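# Place the matching cover over the module on the yellow plate

## Task

Three covers rest in holders. Find the one that is roughly 20 mm wider than the module sitting on the yellow base plate, and set it down on the yellow plate so that it covers that module. It only counts if the cover stays there after the robot lets go. The other two covers must remain in their holders, since removing either one fails the task. No cover may be dented beyond the faintest mark, and their thin walls yield even to a gentle grip.

## Robot and tools

ROBOT. There is one six-joint UR3e-type arm carrying a Robotiq 2F-85 two-finger gripper. The gripper's fingers point along its own +z axis and close along its y axis. end_effector_position is the spot midway between the pads when they are shut. Closed fingertips reach about 19 mm beyond that spot, and open ones about 6 mm. Closing also pushes the tips roughly 13 mm farther from the wrist, so keep that much clearance above any surface. A flat block sticks out about 9 cm from the last joint's axis toward the gripper's +x side and turns with the hand.

FRAMES. The scene frame has its origin on the table top directly below the arm base. +z is up, and +y is to the left when you look along +x. The base itself may be slightly tilted. The reported hand position is approximate, and the error grows at long reach. Wrist force and torque are given along the end effector's own x, y, z axes.

execute_actions. The argument actions is a list holding at most one item.
- Empty list: no command is sent, and the current state is returned.
- Item with rows and optional steps: rows is a list of 1 to 15 rows, and steps runs from 1 to 15 (default 15). Each step lasts 1/30 s. Row k is applied on step k, and the last row repeats if steps outnumber rows.
- Item with steps only, up to 300: this is a wait that returns once that many steps have passed since the previous result. Your reply time counts toward it.
- pictures (true/false) controls whether camera images come back.
A refused call moves nothing.

ROW LAYOUT. Each row is one flat list of 9 numbers, each in [-1, 1]. The order is: shoulder pan, shoulder lift, elbow, wrist 1, wrist 2, wrist 3, gripper position, gripper force_limit, gripper speed.

JOINT NUMBERS. The first six numbers are offsets, not poses. They are measured from the joint angles in the latest result that printed them. Before any such result, and for a second call inside the same reply, they are measured from where the arm stands when the action begins. They are never measured from the previous row.
- Scale: 1.0 equals 1.989 rad for pan, lift and elbow, and 3.977 rad for the three wrists. To get the number, divide the wanted radians by that factor.
- A row of zeros is not a hold. It drives the arm back to the reference angles.
- Joint ranges in rad: pan -3.142 to 3.142; lift -6.283 to 6.283; elbow 0.000 to 3.142; wrists -6.283 to 6.283 each.
- A call is refused if a target lies more than 0.010 rad outward beyond a stated end. The true end may sit 0.010 rad either side of the stated one, and targets past it are clipped. The message "joint sent to its limit" can refer to an earlier action, and its absence proves nothing.

GRIPPER NUMBERS. These three are absolute settings.
- position: +1 is fully open (85 mm). The pads touch near -0.8. At -1 the fingers close until they are blocked.
- force_limit: per-pad force, roughly 20 N at -1, 128 N at 0 and 235 N at +1 (measured on a 40 mm object closed slowly).
- speed: about 20 mm/s at -1, 85 at 0 and 150 at +1. A quicker close adds up to about 5 N of force at speed 0 and 12 N at +1.
A new force_limit or speed only takes effect once position changes by at least 0.01, so to grip more softly, open first. The covers dent easily: use force_limit near -1 with a slow close.

MOTION. Commands are smoothed and lag about 0.17 s. Speed and acceleration are capped. Each step's target stays within 0.575 rad (pan, lift, elbow) or 1.15 rad (wrists) of the measured angle. The whole move is scaled down if it would put the hand more than 100 mm from its measured spot. After a big move, the arm may still be short of the goal when the result arrives. Between calls the arm keeps heading for the last row's target until it stalls or a step is HELD. After that, only a new action moves or presses further, though fingers already moving finish their travel.

RESULT LINES.
- State line: end_effector_position (m), end_effector_quat_wxyz, and linear and angular velocity, all in the scene frame.
- Joint positions (rad) and Joint velocities (rad/s), in column order.
- Joint torques: drive outputs. These are nonzero in free air, offset, noisy and affected by friction.
- Wrist force / Wrist torque: contact, held weight and inertia. Offset is up to about 3.5 N, noise about 1.4 N, and each axis saturates near 30 N. "no reading" is harmless.
- object_status: 0 moving; 1 blocked while opening; 2 blocked while closing, meaning a grip; 3 at the requested position or pads touching. Any new position resets it to 0 for a moment.
- If a grip loosens, the fingers re-close by themselves, except after a force_limit -1 grip, which keeps reading 2 even if the object is lost.
- position_measured is in counts: 3 fully open, about 78 = 60 mm, 130 = 40 mm, 180 = 20 mm, 230 = pads touching.
- "joint command not followed": the clearance check altered targets. Mounting blocks and posts count as part of the arm.
- HELD: that step's row, or part of it, was not sent.
- MOTOR HOT appears at 70 °C. An OVER-TEMPERATURE FAULT at 85 °C brakes the arm for possibly minutes. Holding loads heats motors, even while you think.

FAULTS. The arm halts for 10 s and drops the rest of the call in two cases: a joint's contact torque hits its load limit (pan 50.7, lift 50.7, elbow 26.3, each wrist 8.46 N m, held weight included), or any outside force on the arm, tool or load reaches 150 N.

OTHER TOOLS.
- zoom_image(camera, region): enlarges part of a camera's latest image. camera is one of cam_head_left, cam_head_right, cam_high, cam_low, cam_wrist, each 896x504. region is [x0, y0, x1, y1] in pixels from the top-left, at most 504 by 504.
- read_manual(section="licences"): returns only licence text.
- finished_scene(scene): ends and grades the current scene, and cannot be undone. Release the cover and move clear first, so that the result holds without the robot. Replying without any tool call ends everything.

AVOID dropping the cover, slamming or hard pushing, squeezing the covers, pulling the wrong covers out, and knocking anything off the table. Brief outside pushes on loose items can occur, so check the images before ending.

Each tool is called after "Emit:" as name(argument=value, ...) on one line, values as JSON.

## Session

Emit:
execute_actions(actions=[])

Scene clock: 0.00 s of 7600.00 s.
end_effector_position=(+0.2314, -0.0210, +0.1393) position_measured=3 object_status=3 end_effector_quat_wxyz=(-0.332, -0.257, +0.898, +0.132) end_effector_velocity=(-0.000, +0.000, +0.000) end_effector_angular_velocity=(+0.000, +0.000, +0.001)
Joint positions: [-0.062 -0.822  1.437 -1.336 -2.155 -0.04 ]
Joint velocities: [ 0.001  0.001 -0.     0.001 -0.     0.   ]
Joint torques (N m, as the arm reports them, + toward a larger angle): no reading
Motor temperatures (°C, as the motors report them): [36 36 36 38 39 46]
Wrist force (N, on the end effector, along its own x y z axes, offset not removed): no reading
Wrist torque (N m, same axes, about the end effector's origin, offset not removed): no reading

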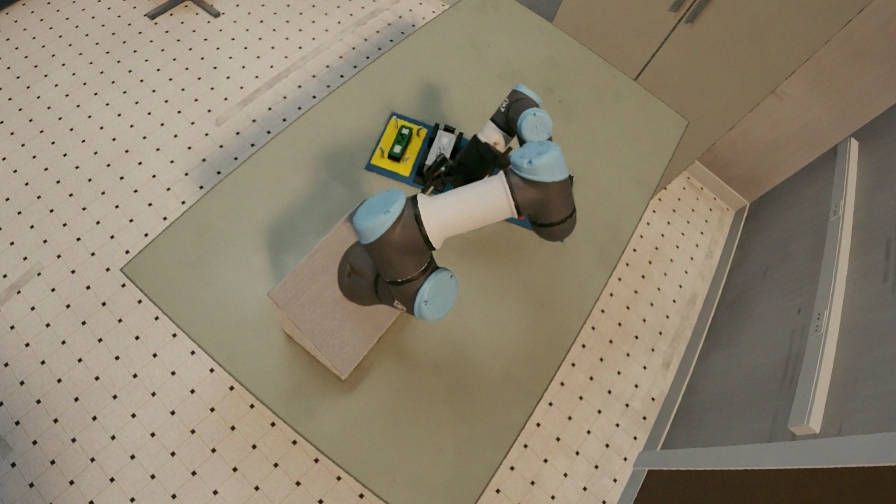

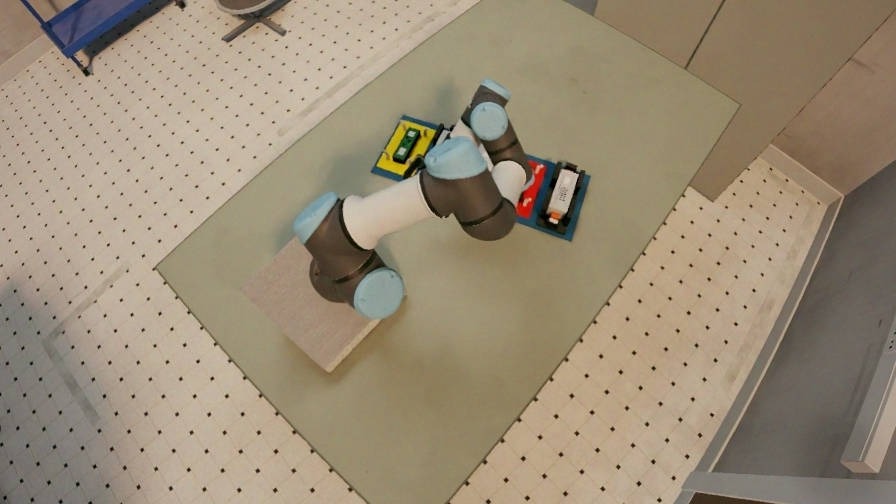

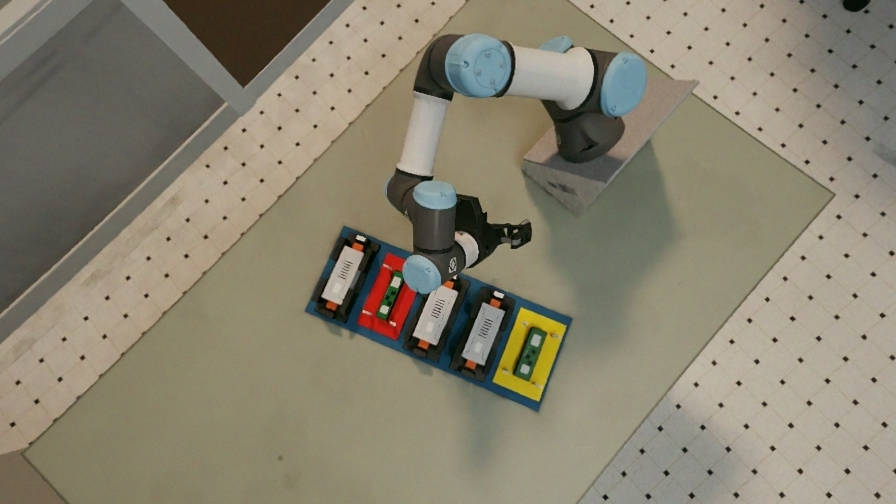

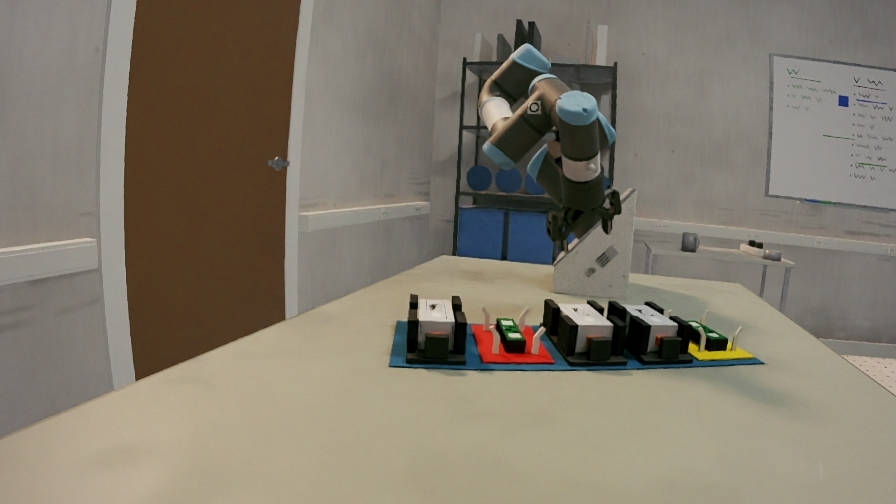

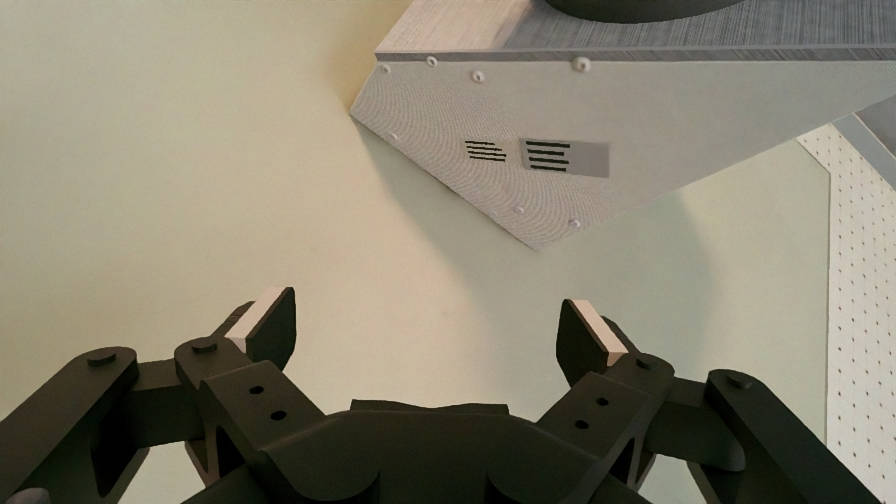

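Emit:
zoom_image(camera="cam_high", region=[290, 210, 590, 420])

Emit:
zoom_image(camera="cam_low", region=[380, 270, 780, 390])

Region (290, 210, 590, 420) of cam_high's 896x504 image, scaled by 1.680, with more detail than that image has; it fills the top 353 rows of this view, and the rest is white.

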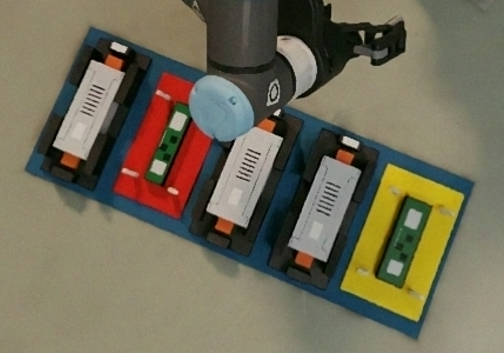

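Region (380, 270, 780, 390) of cam_low's 896x504 image, scaled by 1.260, with more detail than that image has; it fills the top 151 rows of this view, and the rest is white.

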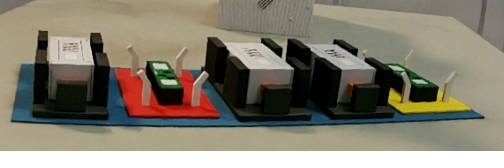

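Emit:
execute_actions(actions=[{"rows": [[0.03,-0.008,0.009,-0.019,-0.006,0.009,1,-1,0],[0.06,-0.016,0.019,-0.037,-0.013,0.018,1,-1,0],[0.09,-0.025,0.028,-0.056,-0.02,0.028,1,-1,0],[0.12,-0.033,0.038,-0.075,-0.026,0.037,1,-1,0],[0.15,-0.041,0.047,-0.094,-0.033,0.046,1,-1,0],[0.18,-0.05,0.057,-0.113,-0.039,0.055,1,-1,0],[0.208,-0.0573,0.0656,-0.1302,-0.0454,0.0641,1,-1,0]], "steps": 15}], pictures=false)

Emit:
execute_actions(actions=[{"steps": 30}])

Scene clock: 120.50 s of 7600.00 s.
end_effector_position=(+0.3252, +0.0263, +0.2109) position_measured=3 object_status=3 end_effector_quat_wxyz=(-0.023, -0.140, +0.990, +0.002) end_effector_velocity=(+0.040, +0.035, +0.075) end_effector_angular_velocity=(-0.006, -0.401, -0.156)
Joint positions: [ 0.323 -0.929  1.56  -1.821 -2.324  0.199]
Joint velocities: [ 0.244 -0.06   0.068 -0.285 -0.093  0.133]
Joint torques (N m, as the arm reports them, + toward a larger angle): [ 11.04 -11.09  -4.81  -1.75  -1.     1.  ]
Motor temperatures (°C, as the motors report them): [36 36 36 38 39 46]
Wrist force (N, on the end effector, along its own x y z axes, offset not removed): [-1.8 0.1 -0.3]
Wrist torque (N m, same axes, about the end effector's origin, offset not removed): [0.03 0.38 0.07]
Steps of this call (steps 1 to 90: nothing new was sent; then 117.00 s passed at rest; steps 91 to 105: all 15 steps of this action). Readings (joint positions | what the end effector reports):
91: [-0.062 -0.822 1.438 -1.337 -2.155 -0.040] | position_measured=3 object_status=3
92: [-0.056 -0.824 1.440 -1.346 -2.159 -0.035] | position_measured=3 object_status=3
94: [-0.015 -0.837 1.455 -1.401 -2.180 -0.005] | position_measured=3 object_status=3
98: [0.147 -0.885 1.509 -1.611 -2.256 0.101] | position_measured=3 object_status=3
105: the state above

Scene clock: 121.50 s of 7600.00 s.
end_effector_position=(+0.3298, +0.0303, +0.2198) position_measured=3 object_status=3 end_effector_quat_wxyz=(+0.000, -0.131, +0.991, -0.001) end_effector_velocity=(-0.000, +0.000, -0.000) end_effector_angular_velocity=(-0.000, +0.000, +0.002)
Joint positions: [ 0.352 -0.936  1.568 -1.854 -2.335  0.215]
Joint velocities: [ 0.     0.001 -0.    -0.    -0.    -0.002]
Joint torques (N m, as the arm reports them, + toward a larger angle): [ 13.01 -11.61  -5.63  -1.91  -1.01   0.88]
Motor temperatures (°C, as the motors report them): [36 36 36 38 39 46]
Wrist force (N, on the end effector, along its own x y z axes, offset not removed): [-0.2 -0.6 -0.9]
Wrist torque (N m, same axes, about the end effector's origin, offset not removed): [-0.01 0.06 0.01]
Steps of this call (steps 1 to 30: the robot went on to your last target). Readings (joint positions | what the end effector reports):
1: [0.330 -0.930 1.562 -1.829 -2.327 0.203] | position_measured=3 object_status=3
2: [0.336 -0.932 1.563 -1.835 -2.329 0.206] | position_measured=3 object_status=3
4: [0.343 -0.933 1.565 -1.843 -2.332 0.210] | position_measured=3 object_status=3
8: [0.349 -0.935 1.567 -1.851 -2.334 0.213] | position_measured=3 object_status=3
30: the state above
The arm was judged still, so your last target was given up. Only a new action makes it travel on or press farther. Fingers that are still opening or closing keep moving.

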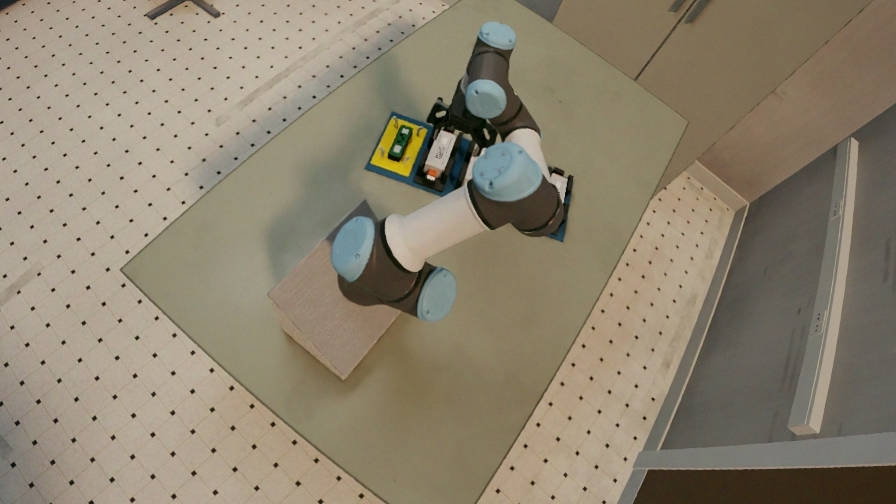

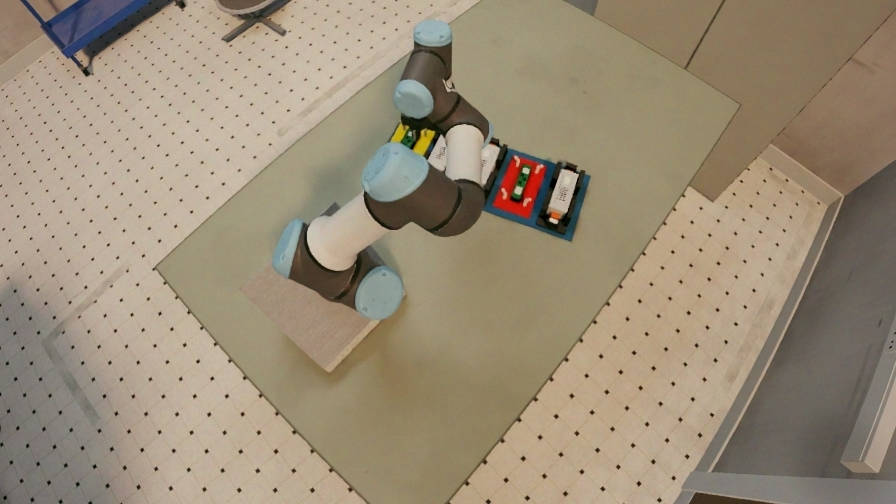

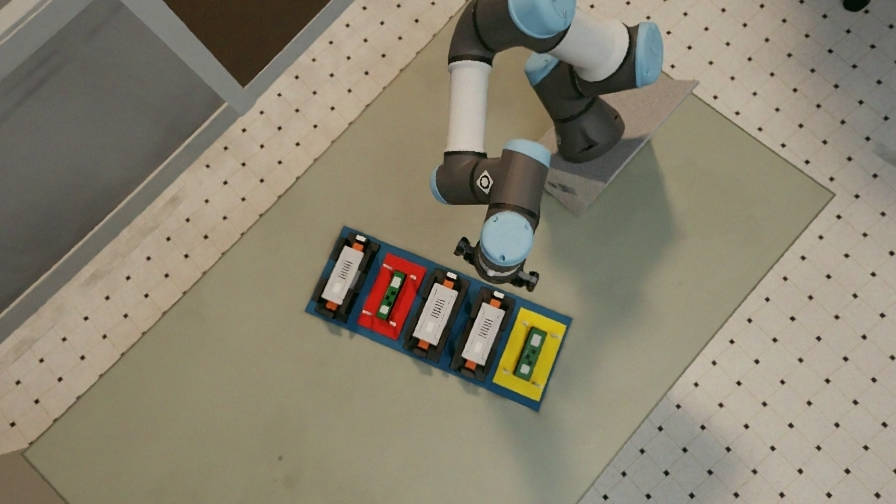

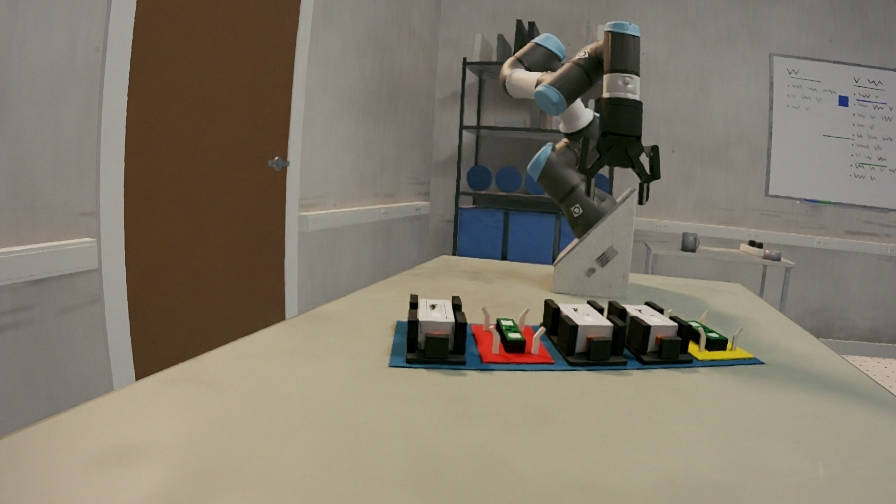

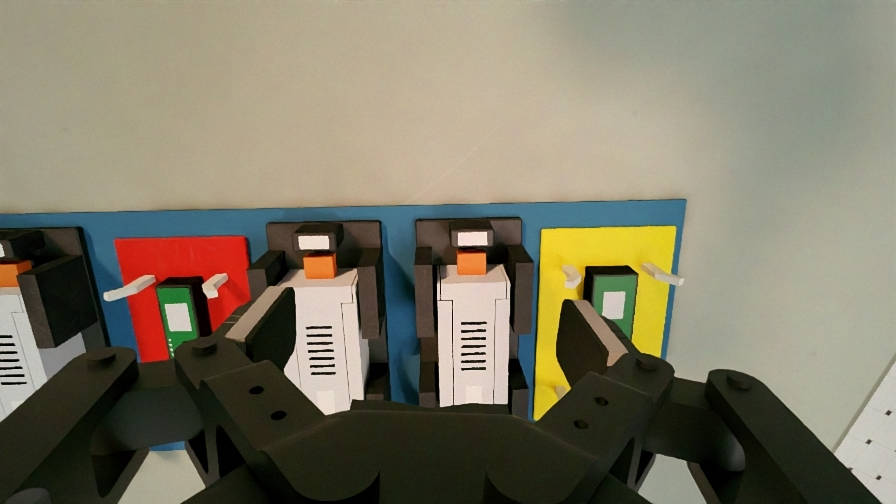

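Emit:
zoom_image(camera="cam_high", region=[400, 260, 580, 420])

Emit:
zoom_image(camera="cam_high", region=[295, 215, 475, 375])

Emit:
zoom_image(camera="cam_wrist", region=[240, 190, 700, 430])

Region (400, 260, 580, 420) of cam_high's 896x504 image, scaled by 2.800, with more detail than that image has.

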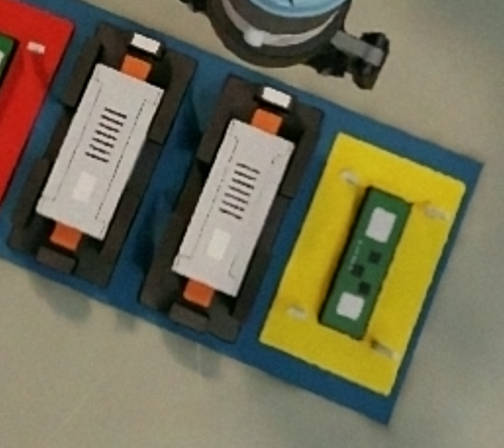

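Region (295, 215, 475, 375) of cam_high's 896x504 image, scaled by 2.800, with more detail than that image has.

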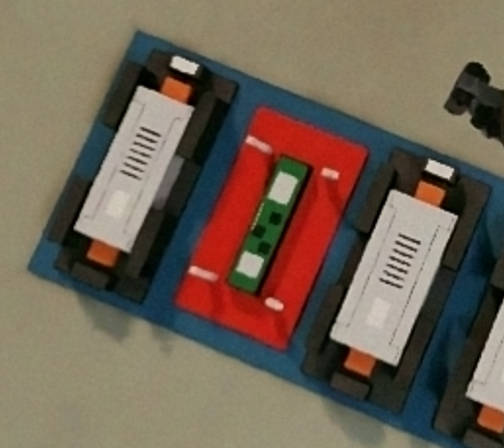

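Region (240, 190, 700, 430) of cam_wrist's 896x504 image, scaled by 1.096, with more detail than that image has; it fills the top 263 rows of this view, and the rest is white.

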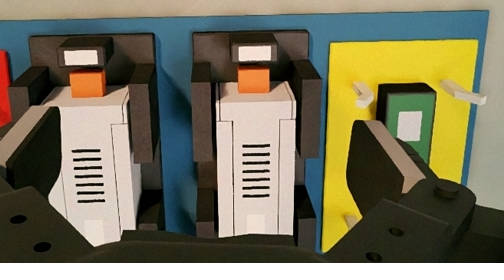

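Emit:
execute_actions(actions=[{"rows": [[-0.001,0.02,-0.02,0,0,0.1,1,-1,0],[-0.002,0.04,-0.041,0,0,0.2,1,-1,0],[-0.002,0.06,-0.062,0,0,0.3,1,-1,0],[-0.003,0.08,-0.083,0,0,0.4,1,-1,0],[-0.004,0.1,-0.103,0,-0.001,0.5,1,-1,0],[-0.005,0.12,-0.124,0,-0.001,0.65,1,-1,0],[-0.0054,0.1333,-0.1379,-0.0001,-0.001,0.771,1,-1,0]], "steps": 15}], pictures=false)

Emit:
execute_actions(actions=[{"steps": 40}])

Scene clock: 189.27 s of 7600.00 s.
end_effector_position=(+0.3753, +0.0666, +0.2015) position_measured=3 object_status=3 end_effector_quat_wxyz=(+0.001, +0.736, +0.677, -0.000) end_effector_velocity=(+0.023, +0.022, -0.014) end_effector_angular_velocity=(+0.000, -0.006, -5.309)
Joint positions: [ 0.342 -0.687  1.311 -1.854 -2.339  2.117]
Joint velocities: [-0.005  0.142 -0.146  0.001 -0.002  5.304]
Joint torques (N m, as the arm reports them, + toward a larger angle): [  9.01 -11.28 -10.11  -1.95  -1.04   5.83]
Motor temperatures (°C, as the motors report them): [36 37 36 38 39 46]
Wrist force (N, on the end effector, along its own x y z axes, offset not removed): [-0.2 -0.3 -0.5]
Wrist torque (N m, same axes, about the end effector's origin, offset not removed): [-0.04 0.06 -0.02]
Steps of this call (steps 1 to 90: nothing new was sent; then 64.27 s passed at rest; steps 91 to 105: all 15 steps of this action). Readings (joint positions | what the end effector reports):
91: [0.352 -0.935 1.568 -1.854 -2.335 0.216] | position_measured=3 object_status=3
92: [0.351 -0.931 1.563 -1.854 -2.335 0.231] | position_measured=3 object_status=3
94: [0.350 -0.901 1.534 -1.854 -2.335 0.360] | position_measured=3 object_status=3
98: [0.345 -0.790 1.419 -1.854 -2.337 0.897] | position_measured=3 object_status=3
105: the state above

Scene clock: 190.60 s of 7600.00 s.
end_effector_position=(+0.3780, +0.0691, +0.1999) position_measured=3 object_status=3 end_effector_quat_wxyz=(+0.001, +0.987, +0.161, +0.000) end_effector_velocity=(-0.000, -0.000, +0.000) end_effector_angular_velocity=(-0.000, +0.000, -0.000)
Joint positions: [ 0.341 -0.67   1.294 -1.854 -2.339  3.281]
Joint velocities: [-0.    -0.     0.     0.001 -0.     0.001]
Joint torques (N m, as the arm reports them, + toward a larger angle): [  9.42 -10.36  -9.72  -1.95  -1.04   0.88]
Motor temperatures (°C, as the motors report them): [36 37 36 38 39 46]
Wrist force (N, on the end effector, along its own x y z axes, offset not removed): [-0.3 -0.6 0.8]
Wrist torque (N m, same axes, about the end effector's origin, offset not removed): [-0.07 0.08 0.05]
Steps of this call (steps 1 to 40: the robot went on to your last target). Readings (joint positions | what the end effector reports):
1: [0.341 -0.683 1.306 -1.854 -2.339 2.296] | position_measured=3 object_status=3
2: [0.341 -0.680 1.303 -1.854 -2.339 2.474] | position_measured=3 object_status=3
4: [0.341 -0.676 1.299 -1.854 -2.339 2.799] | position_measured=3 object_status=3
8: [0.341 -0.672 1.295 -1.854 -2.339 3.128] | position_measured=3 object_status=3
40: the state above

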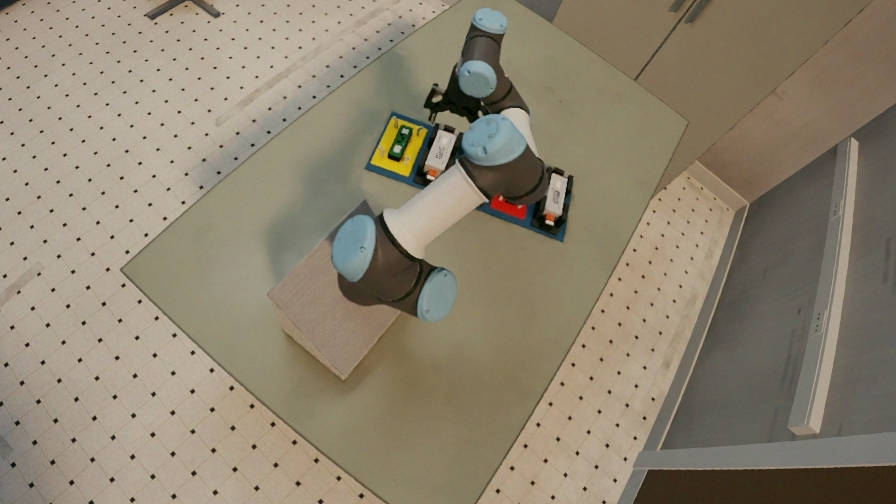

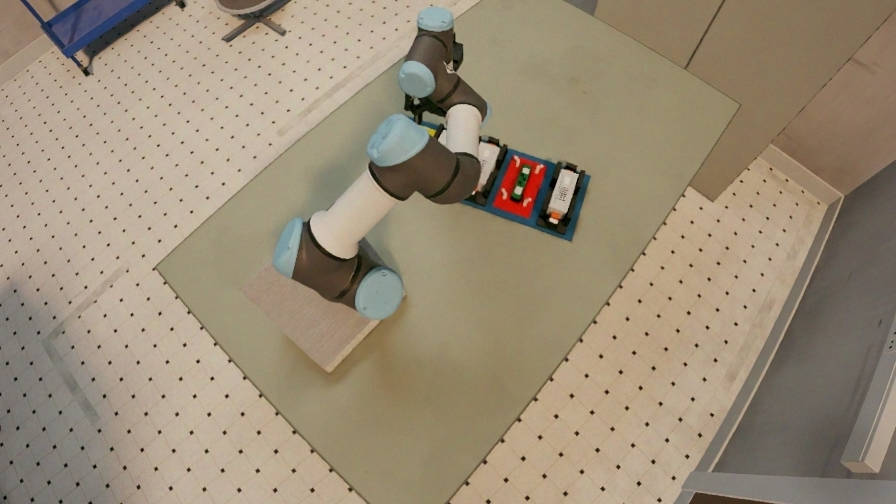

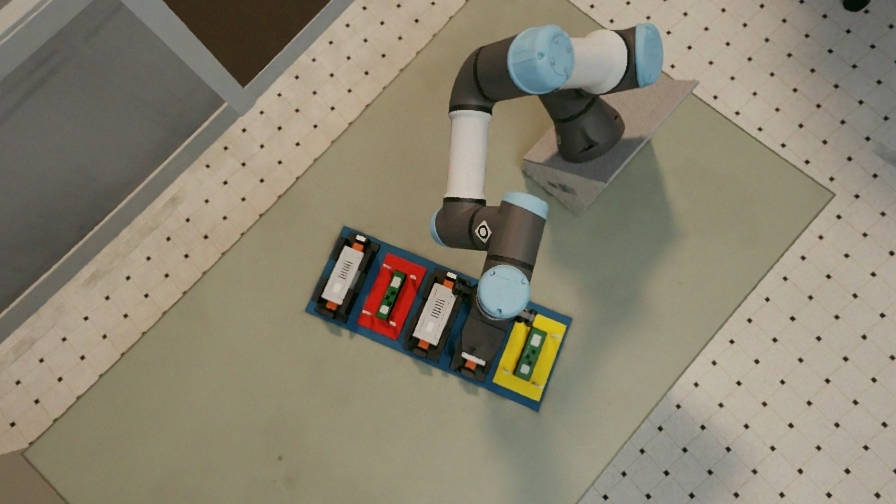

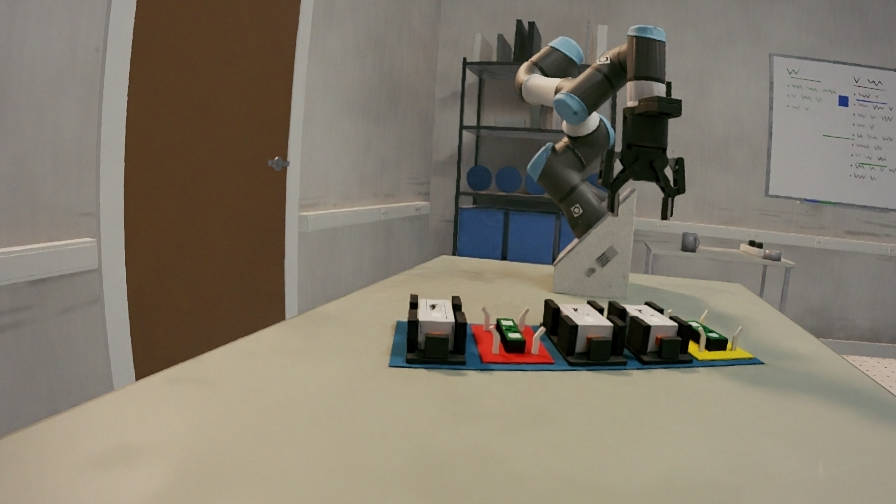

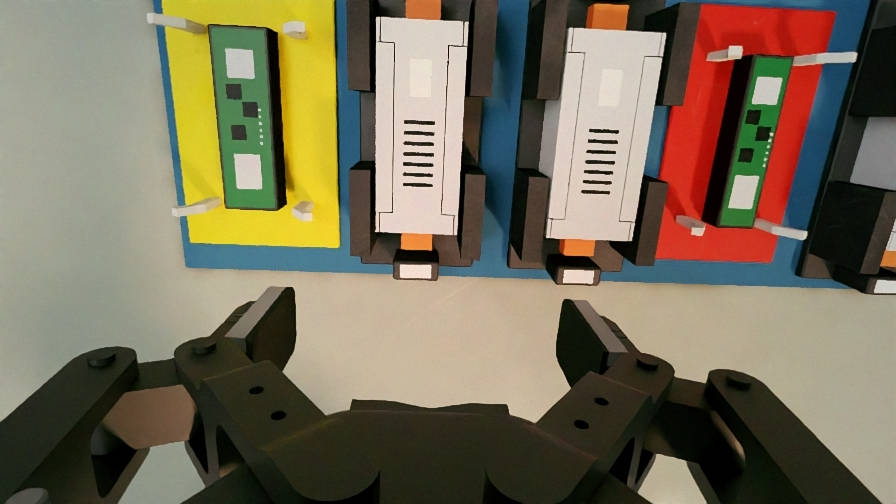

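Emit:
zoom_image(camera="cam_wrist", region=[140, 0, 500, 290])

Emit:
zoom_image(camera="cam_wrist", region=[500, 0, 870, 300])

Region (140, 0, 500, 290) of cam_wrist's 896x504 image, scaled by 1.400, with more detail than that image has; it fills the top 406 rows of this view, and the rest is white.

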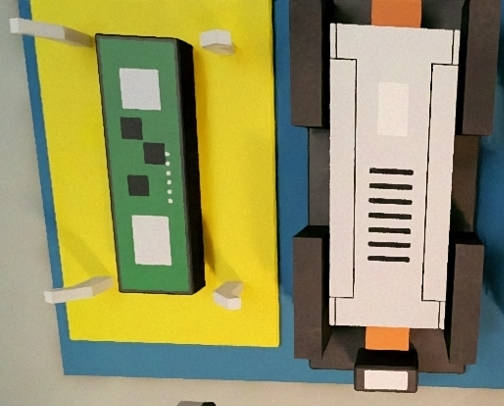

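Region (500, 0, 870, 300) of cam_wrist's 896x504 image, scaled by 1.362, with more detail than that image has; it fills the top 409 rows of this view, and the rest is white.

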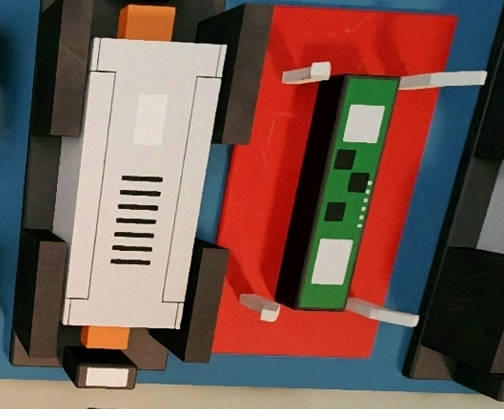

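Emit:
zoom_image(camera="cam_wrist", region=[160, 150, 360, 270])

Emit:
zoom_image(camera="cam_high", region=[480, 300, 580, 415])

Emit:
zoom_image(camera="cam_low", region=[530, 285, 770, 375])

Region (160, 150, 360, 270) of cam_wrist's 896x504 image, scaled by 2.520, with more detail than that image has; it fills the top 302 rows of this view, and the rest is white.

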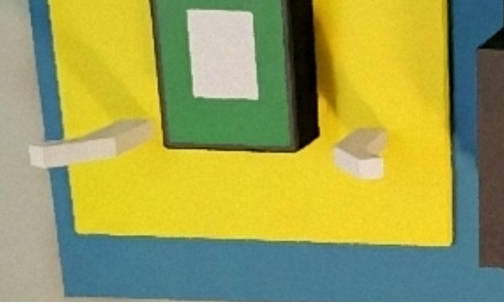

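Region (480, 300, 580, 415) of cam_high's 896x504 image, scaled by 4.383, with more detail than that image has; it fills the left 438 columns of this view, and the rest is white.

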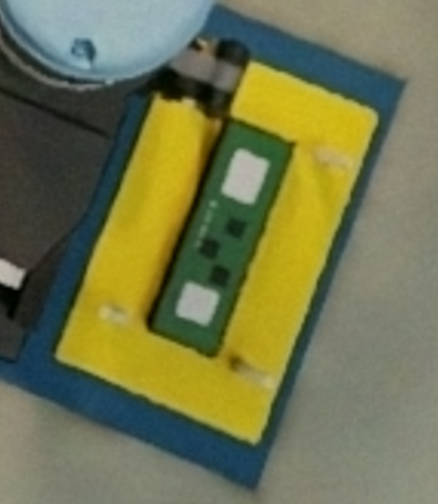

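Region (530, 285, 770, 375) of cam_low's 896x504 image, scaled by 2.100, with more detail than that image has; it fills the top 189 rows of this view, and the rest is white.

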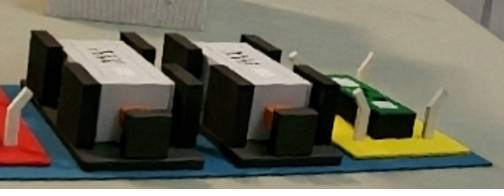

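Emit:
execute_actions(actions=[{"rows": [[-0.0148,0.0064,-0.0058,-0.0078,-0.0014,-0.0105,1,-1,0],[-0.0295,0.0127,-0.0116,-0.0156,-0.0028,-0.0211,1,-1,0],[-0.0443,0.0191,-0.0175,-0.0234,-0.0043,-0.0316,1,-1,0],[-0.059,0.0255,-0.0233,-0.0312,-0.0057,-0.0421,1,-1,0],[-0.0738,0.0319,-0.0291,-0.039,-0.0071,-0.0527,1,-1,0],[-0.0886,0.0382,-0.0349,-0.0469,-0.0085,-0.0632,1,-1,0],[-0.1033,0.0446,-0.0407,-0.0547,-0.0099,-0.0737,1,-1,0],[-0.1181,0.051,-0.0466,-0.0625,-0.0114,-0.0842,1,-1,0],[-0.1328,0.0573,-0.0524,-0.0703,-0.0128,-0.0948,1,-1,0],[-0.1476,0.0637,-0.0582,-0.0781,-0.0142,-0.1053,1,-1,0]], "steps": 15}], pictures=false)

Emit:
execute_actions(actions=[{"steps": 25}])

Scene clock: 311.10 s of 7600.00 s.
end_effector_position=(+0.4538, +0.0002, +0.1218) position_measured=3 object_status=3 end_effector_quat_wxyz=(-0.001, +0.987, +0.163, +0.002) end_effector_velocity=(+0.059, -0.095, -0.097) end_effector_angular_velocity=(-0.031, +0.014, -0.003)
Joint positions: [ 0.081 -0.558  1.19  -2.131 -2.39   2.91 ]
Joint velocities: [-0.288  0.119 -0.108 -0.294 -0.051 -0.4  ]
Joint torques (N m, as the arm reports them, + toward a larger angle): [ 15.61 -12.23  -8.07  -1.69  -0.85  -1.06]
Motor temperatures (°C, as the motors report them): [36 37 36 38 39 46]
Wrist force (N, on the end effector, along its own x y z axes, offset not removed): [0.4 -0.1 0.5]
Wrist torque (N m, same axes, about the end effector's origin, offset not removed): [-0.08 -0.05 0.04]
Steps of this call (steps 1 to 15: the robot went on to your last target; steps 16 to 90: nothing new was sent; then 117.00 s passed at rest; steps 91 to 105: all 15 steps of this action). Readings (joint positions | what the end effector reports):
91: [0.341 -0.670 1.293 -1.855 -2.339 3.281] | position_measured=3 object_status=3
92: [0.337 -0.668 1.292 -1.859 -2.340 3.275] | position_measured=3 object_status=3
94: [0.314 -0.658 1.282 -1.884 -2.345 3.242] | position_measured=3 object_status=3
98: [0.230 -0.621 1.248 -1.975 -2.362 3.120] | position_measured=3 object_status=3
105: the state above

Scene clock: 311.93 s of 7600.00 s.
end_effector_position=(+0.4603, -0.0112, +0.1104) position_measured=3 object_status=3 end_effector_quat_wxyz=(+0.001, +0.987, +0.163, +0.001) end_effector_velocity=(-0.000, +0.000, -0.001) end_effector_angular_velocity=(-0.000, +0.001, +0.002)
Joint positions: [ 0.047 -0.544  1.178 -2.165 -2.396  2.863]
Joint velocities: [-0.     0.002 -0.     0.001 -0.    -0.001]
Joint torques (N m, as the arm reports them, + toward a larger angle): [ 12.75 -11.75  -8.35  -1.92  -1.01  -0.85]
Motor temperatures (°C, as the motors report them): [36 37 36 38 39 46]
Wrist force (N, on the end effector, along its own x y z axes, offset not removed): [-0.9 -0.9 -0.7]
Wrist torque (N m, same axes, about the end effector's origin, offset not removed): [-0.05 0.17 0.00]
Steps of this call (steps 1 to 25: the robot went on to your last target). Readings (joint positions | what the end effector reports):
1: [0.073 -0.554 1.187 -2.139 -2.391 2.898] | position_measured=3 object_status=3
2: [0.066 -0.552 1.185 -2.146 -2.392 2.889] | position_measured=3 object_status=3
4: [0.058 -0.548 1.182 -2.154 -2.394 2.877] | position_measured=3 object_status=3
8: [0.051 -0.545 1.179 -2.162 -2.395 2.867] | position_measured=3 object_status=3
25: the state above

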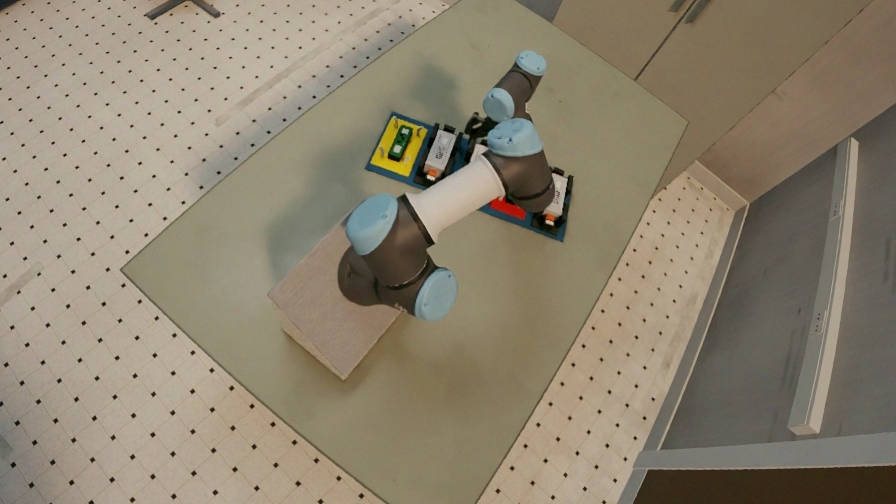

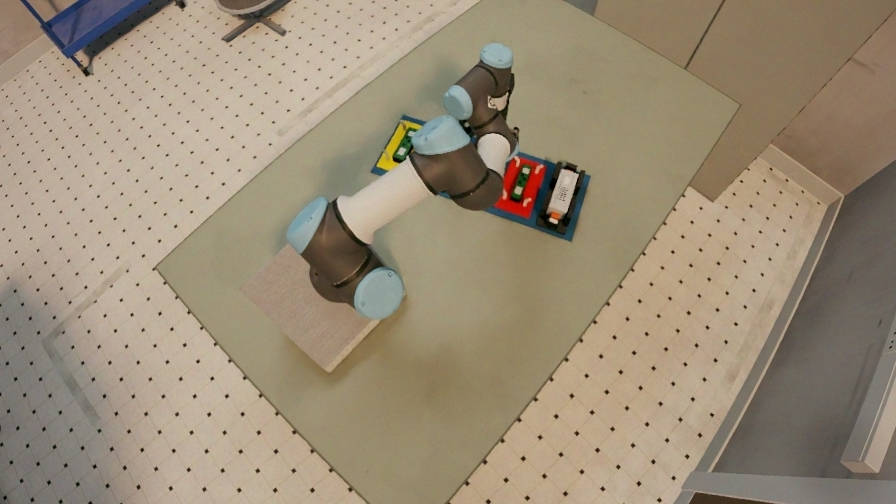

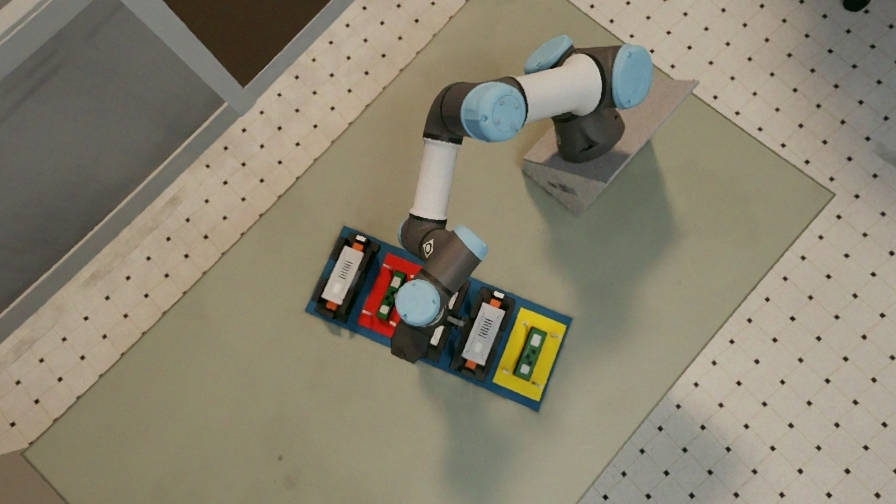

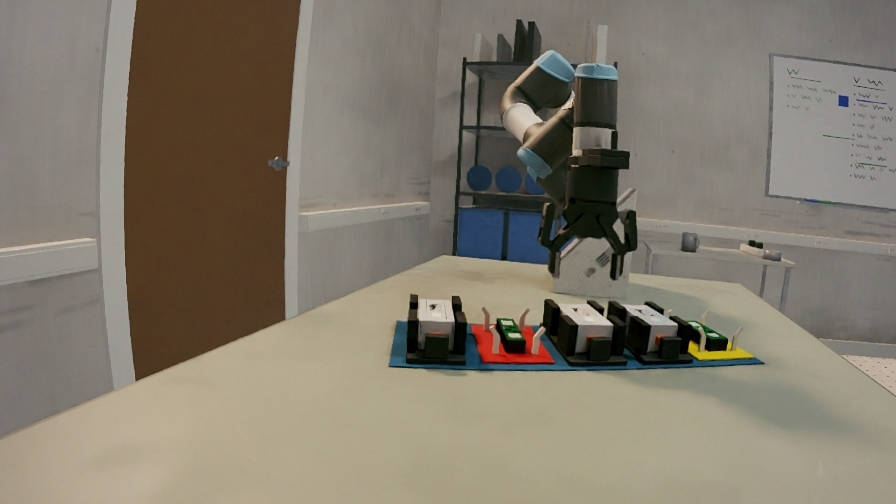

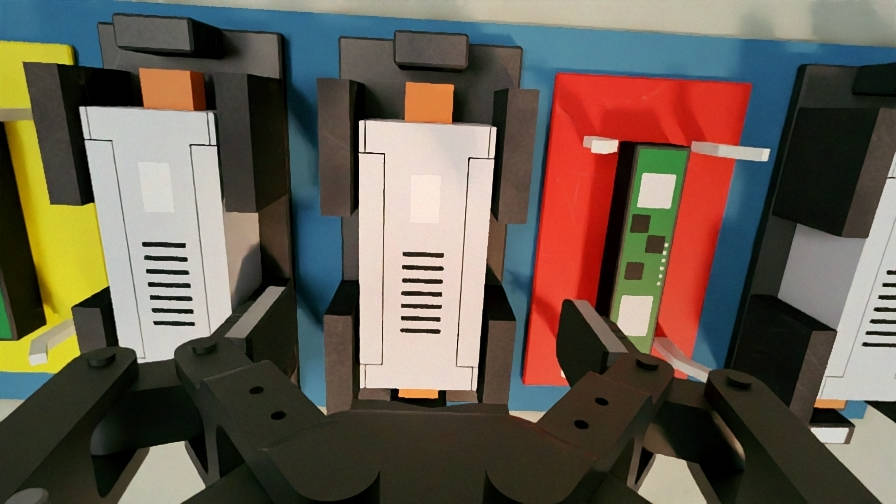

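Emit:
execute_actions(actions=[{"rows": [[-0.0038,0.0042,0.0035,-0.0059,0,-0.0029,0.6,-1,0],[-0.0076,0.0085,0.007,-0.0118,0,-0.0057,0.6,-1,0],[-0.0114,0.0127,0.0105,-0.0177,0,-0.0086,0.6,-1,0],[-0.0153,0.0169,0.014,-0.0237,0,-0.0114,0.6,-1,0],[-0.0191,0.0211,0.0175,-0.0296,0,-0.0143,0.6,-1,0],[-0.0229,0.0254,0.021,-0.0355,0,-0.0171,0.6,-1,0],[-0.0267,0.0296,0.0245,-0.0414,0,-0.02,0.6,-1,0],[-0.0305,0.0338,0.028,-0.0473,0,-0.0228,0.6,-1,0]], "steps": 15}], pictures=false)

Emit:
execute_actions(actions=[{"steps": 15}])

Scene clock: 355.70 s of 7600.00 s.
end_effector_position=(+0.4599, -0.0090, +0.0731) position_measured=53 object_status=0 end_effector_quat_wxyz=(+0.000, +0.986, +0.164, +0.000) end_effector_velocity=(-0.002, +0.001, -0.025) end_effector_angular_velocity=(-0.001, -0.001, -0.000)
Joint positions: [-0.009 -0.481  1.23  -2.339 -2.396  2.778]
Joint velocities: [-0.037  0.043  0.034 -0.119  0.    -0.055]
Joint torques (N m, as the arm reports them, + toward a larger angle): [ 13.05 -12.59  -3.85  -1.83  -0.65  -0.87]
Motor temperatures (°C, as the motors report them): [36 37 36 38 39 46]
Wrist force (N, on the end effector, along its own x y z axes, offset not removed): [-0.8 -0.7 0.5]
Wrist torque (N m, same axes, about the end effector's origin, offset not removed): [-0.05 0.17 0.02]
Steps of this call (steps 1 to 15: the robot went on to your last target; steps 16 to 90: nothing new was sent; then 40.27 s passed at rest; steps 91 to 105: all 15 steps of this action). Readings (joint positions | what the end effector reports):
91: [0.047 -0.544 1.178 -2.165 -2.396 2.862] | position_measured=3 object_status=0
92: [0.046 -0.542 1.179 -2.169 -2.396 2.860] | position_measured=4 object_status=0
94: [0.040 -0.535 1.185 -2.188 -2.396 2.851] | position_measured=13 object_status=0
98: [0.017 -0.511 1.205 -2.257 -2.396 2.817] | position_measured=41 object_status=0
105: the state above

Scene clock: 356.20 s of 7600.00 s.
end_effector_position=(+0.4597, -0.0089, +0.0703) position_measured=53 object_status=3 end_effector_quat_wxyz=(+0.000, +0.986, +0.164, +0.000) end_effector_velocity=(-0.000, +0.000, -0.000) end_effector_angular_velocity=(+0.000, +0.001, -0.001)
Joint positions: [-0.013 -0.477  1.234 -2.353 -2.396  2.772]
Joint velocities: [-0.    -0.     0.001 -0.     0.     0.001]
Joint torques (N m, as the arm reports them, + toward a larger angle): [ 13.1  -11.61  -3.59  -1.88  -0.27  -0.78]
Motor temperatures (°C, as the motors report them): [36 37 36 38 39 46]
Wrist force (N, on the end effector, along its own x y z axes, offset not removed): [-0.3 0.1 -0.3]
Wrist torque (N m, same axes, about the end effector's origin, offset not removed): [0.07 0.04 -0.01]
Steps of this call (steps 1 to 15: the robot went on to your last target). Readings (joint positions | what the end effector reports):
1: [-0.010 -0.480 1.231 -2.343 -2.396 2.777] | position_measured=53 object_status=0
2: [-0.011 -0.479 1.231 -2.345 -2.396 2.776] | position_measured=53 object_status=0
4: [-0.012 -0.478 1.232 -2.349 -2.396 2.774] | position_measured=53 object_status=0
8: [-0.013 -0.477 1.233 -2.352 -2.396 2.773] | position_measured=53 object_status=3
15: the state above

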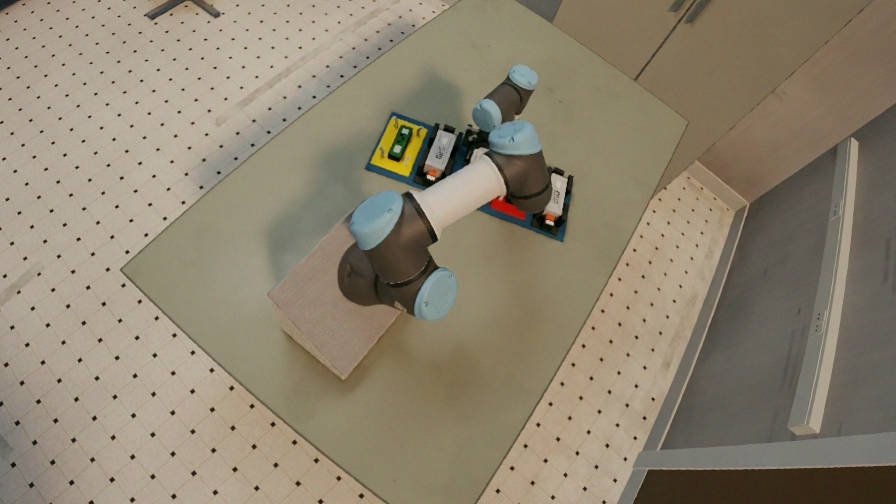

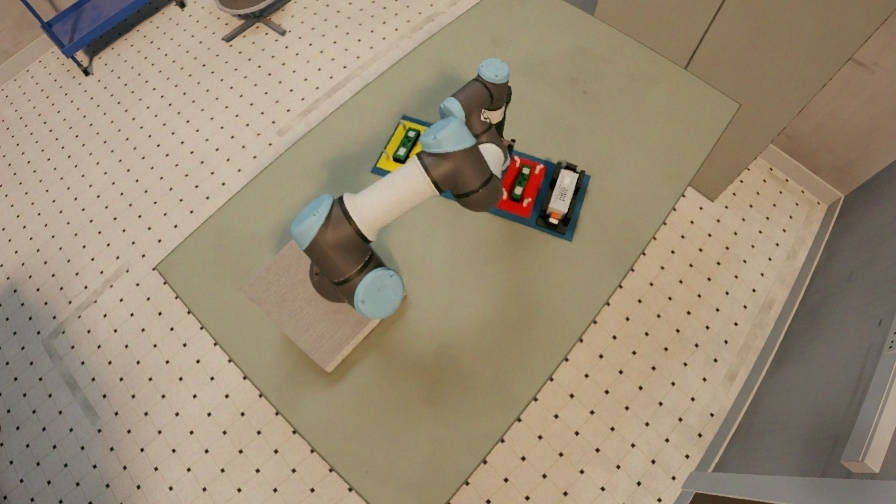

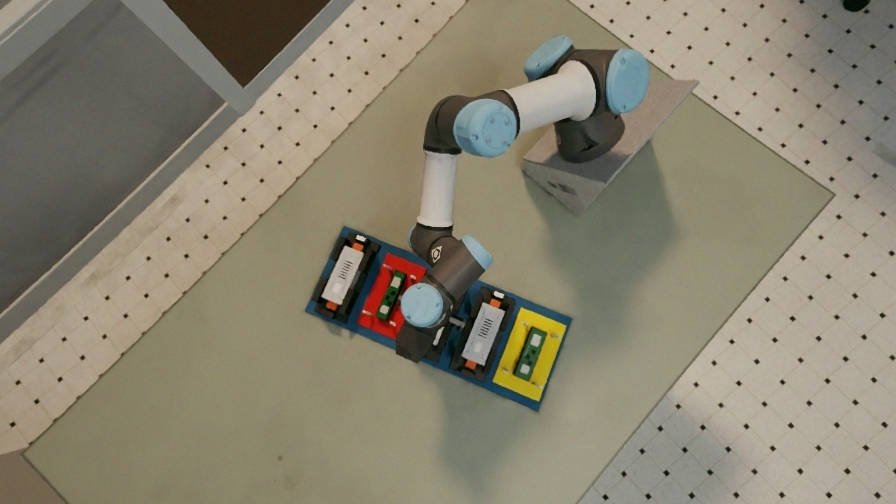

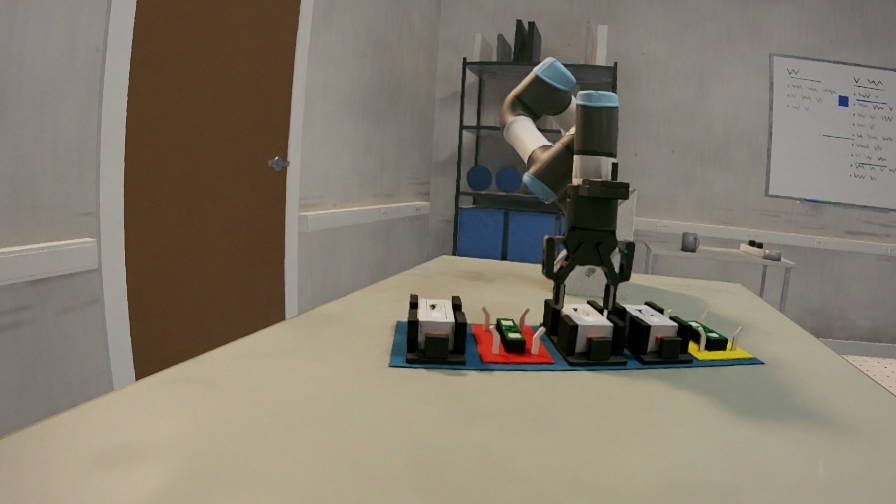

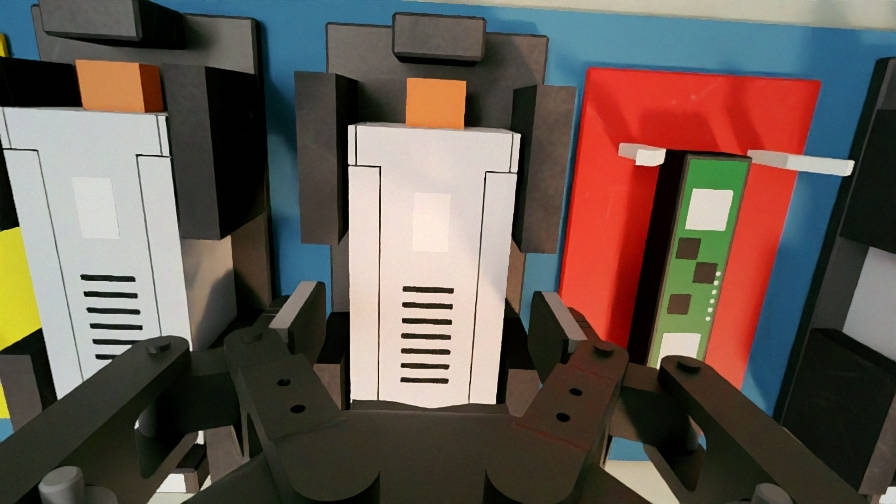

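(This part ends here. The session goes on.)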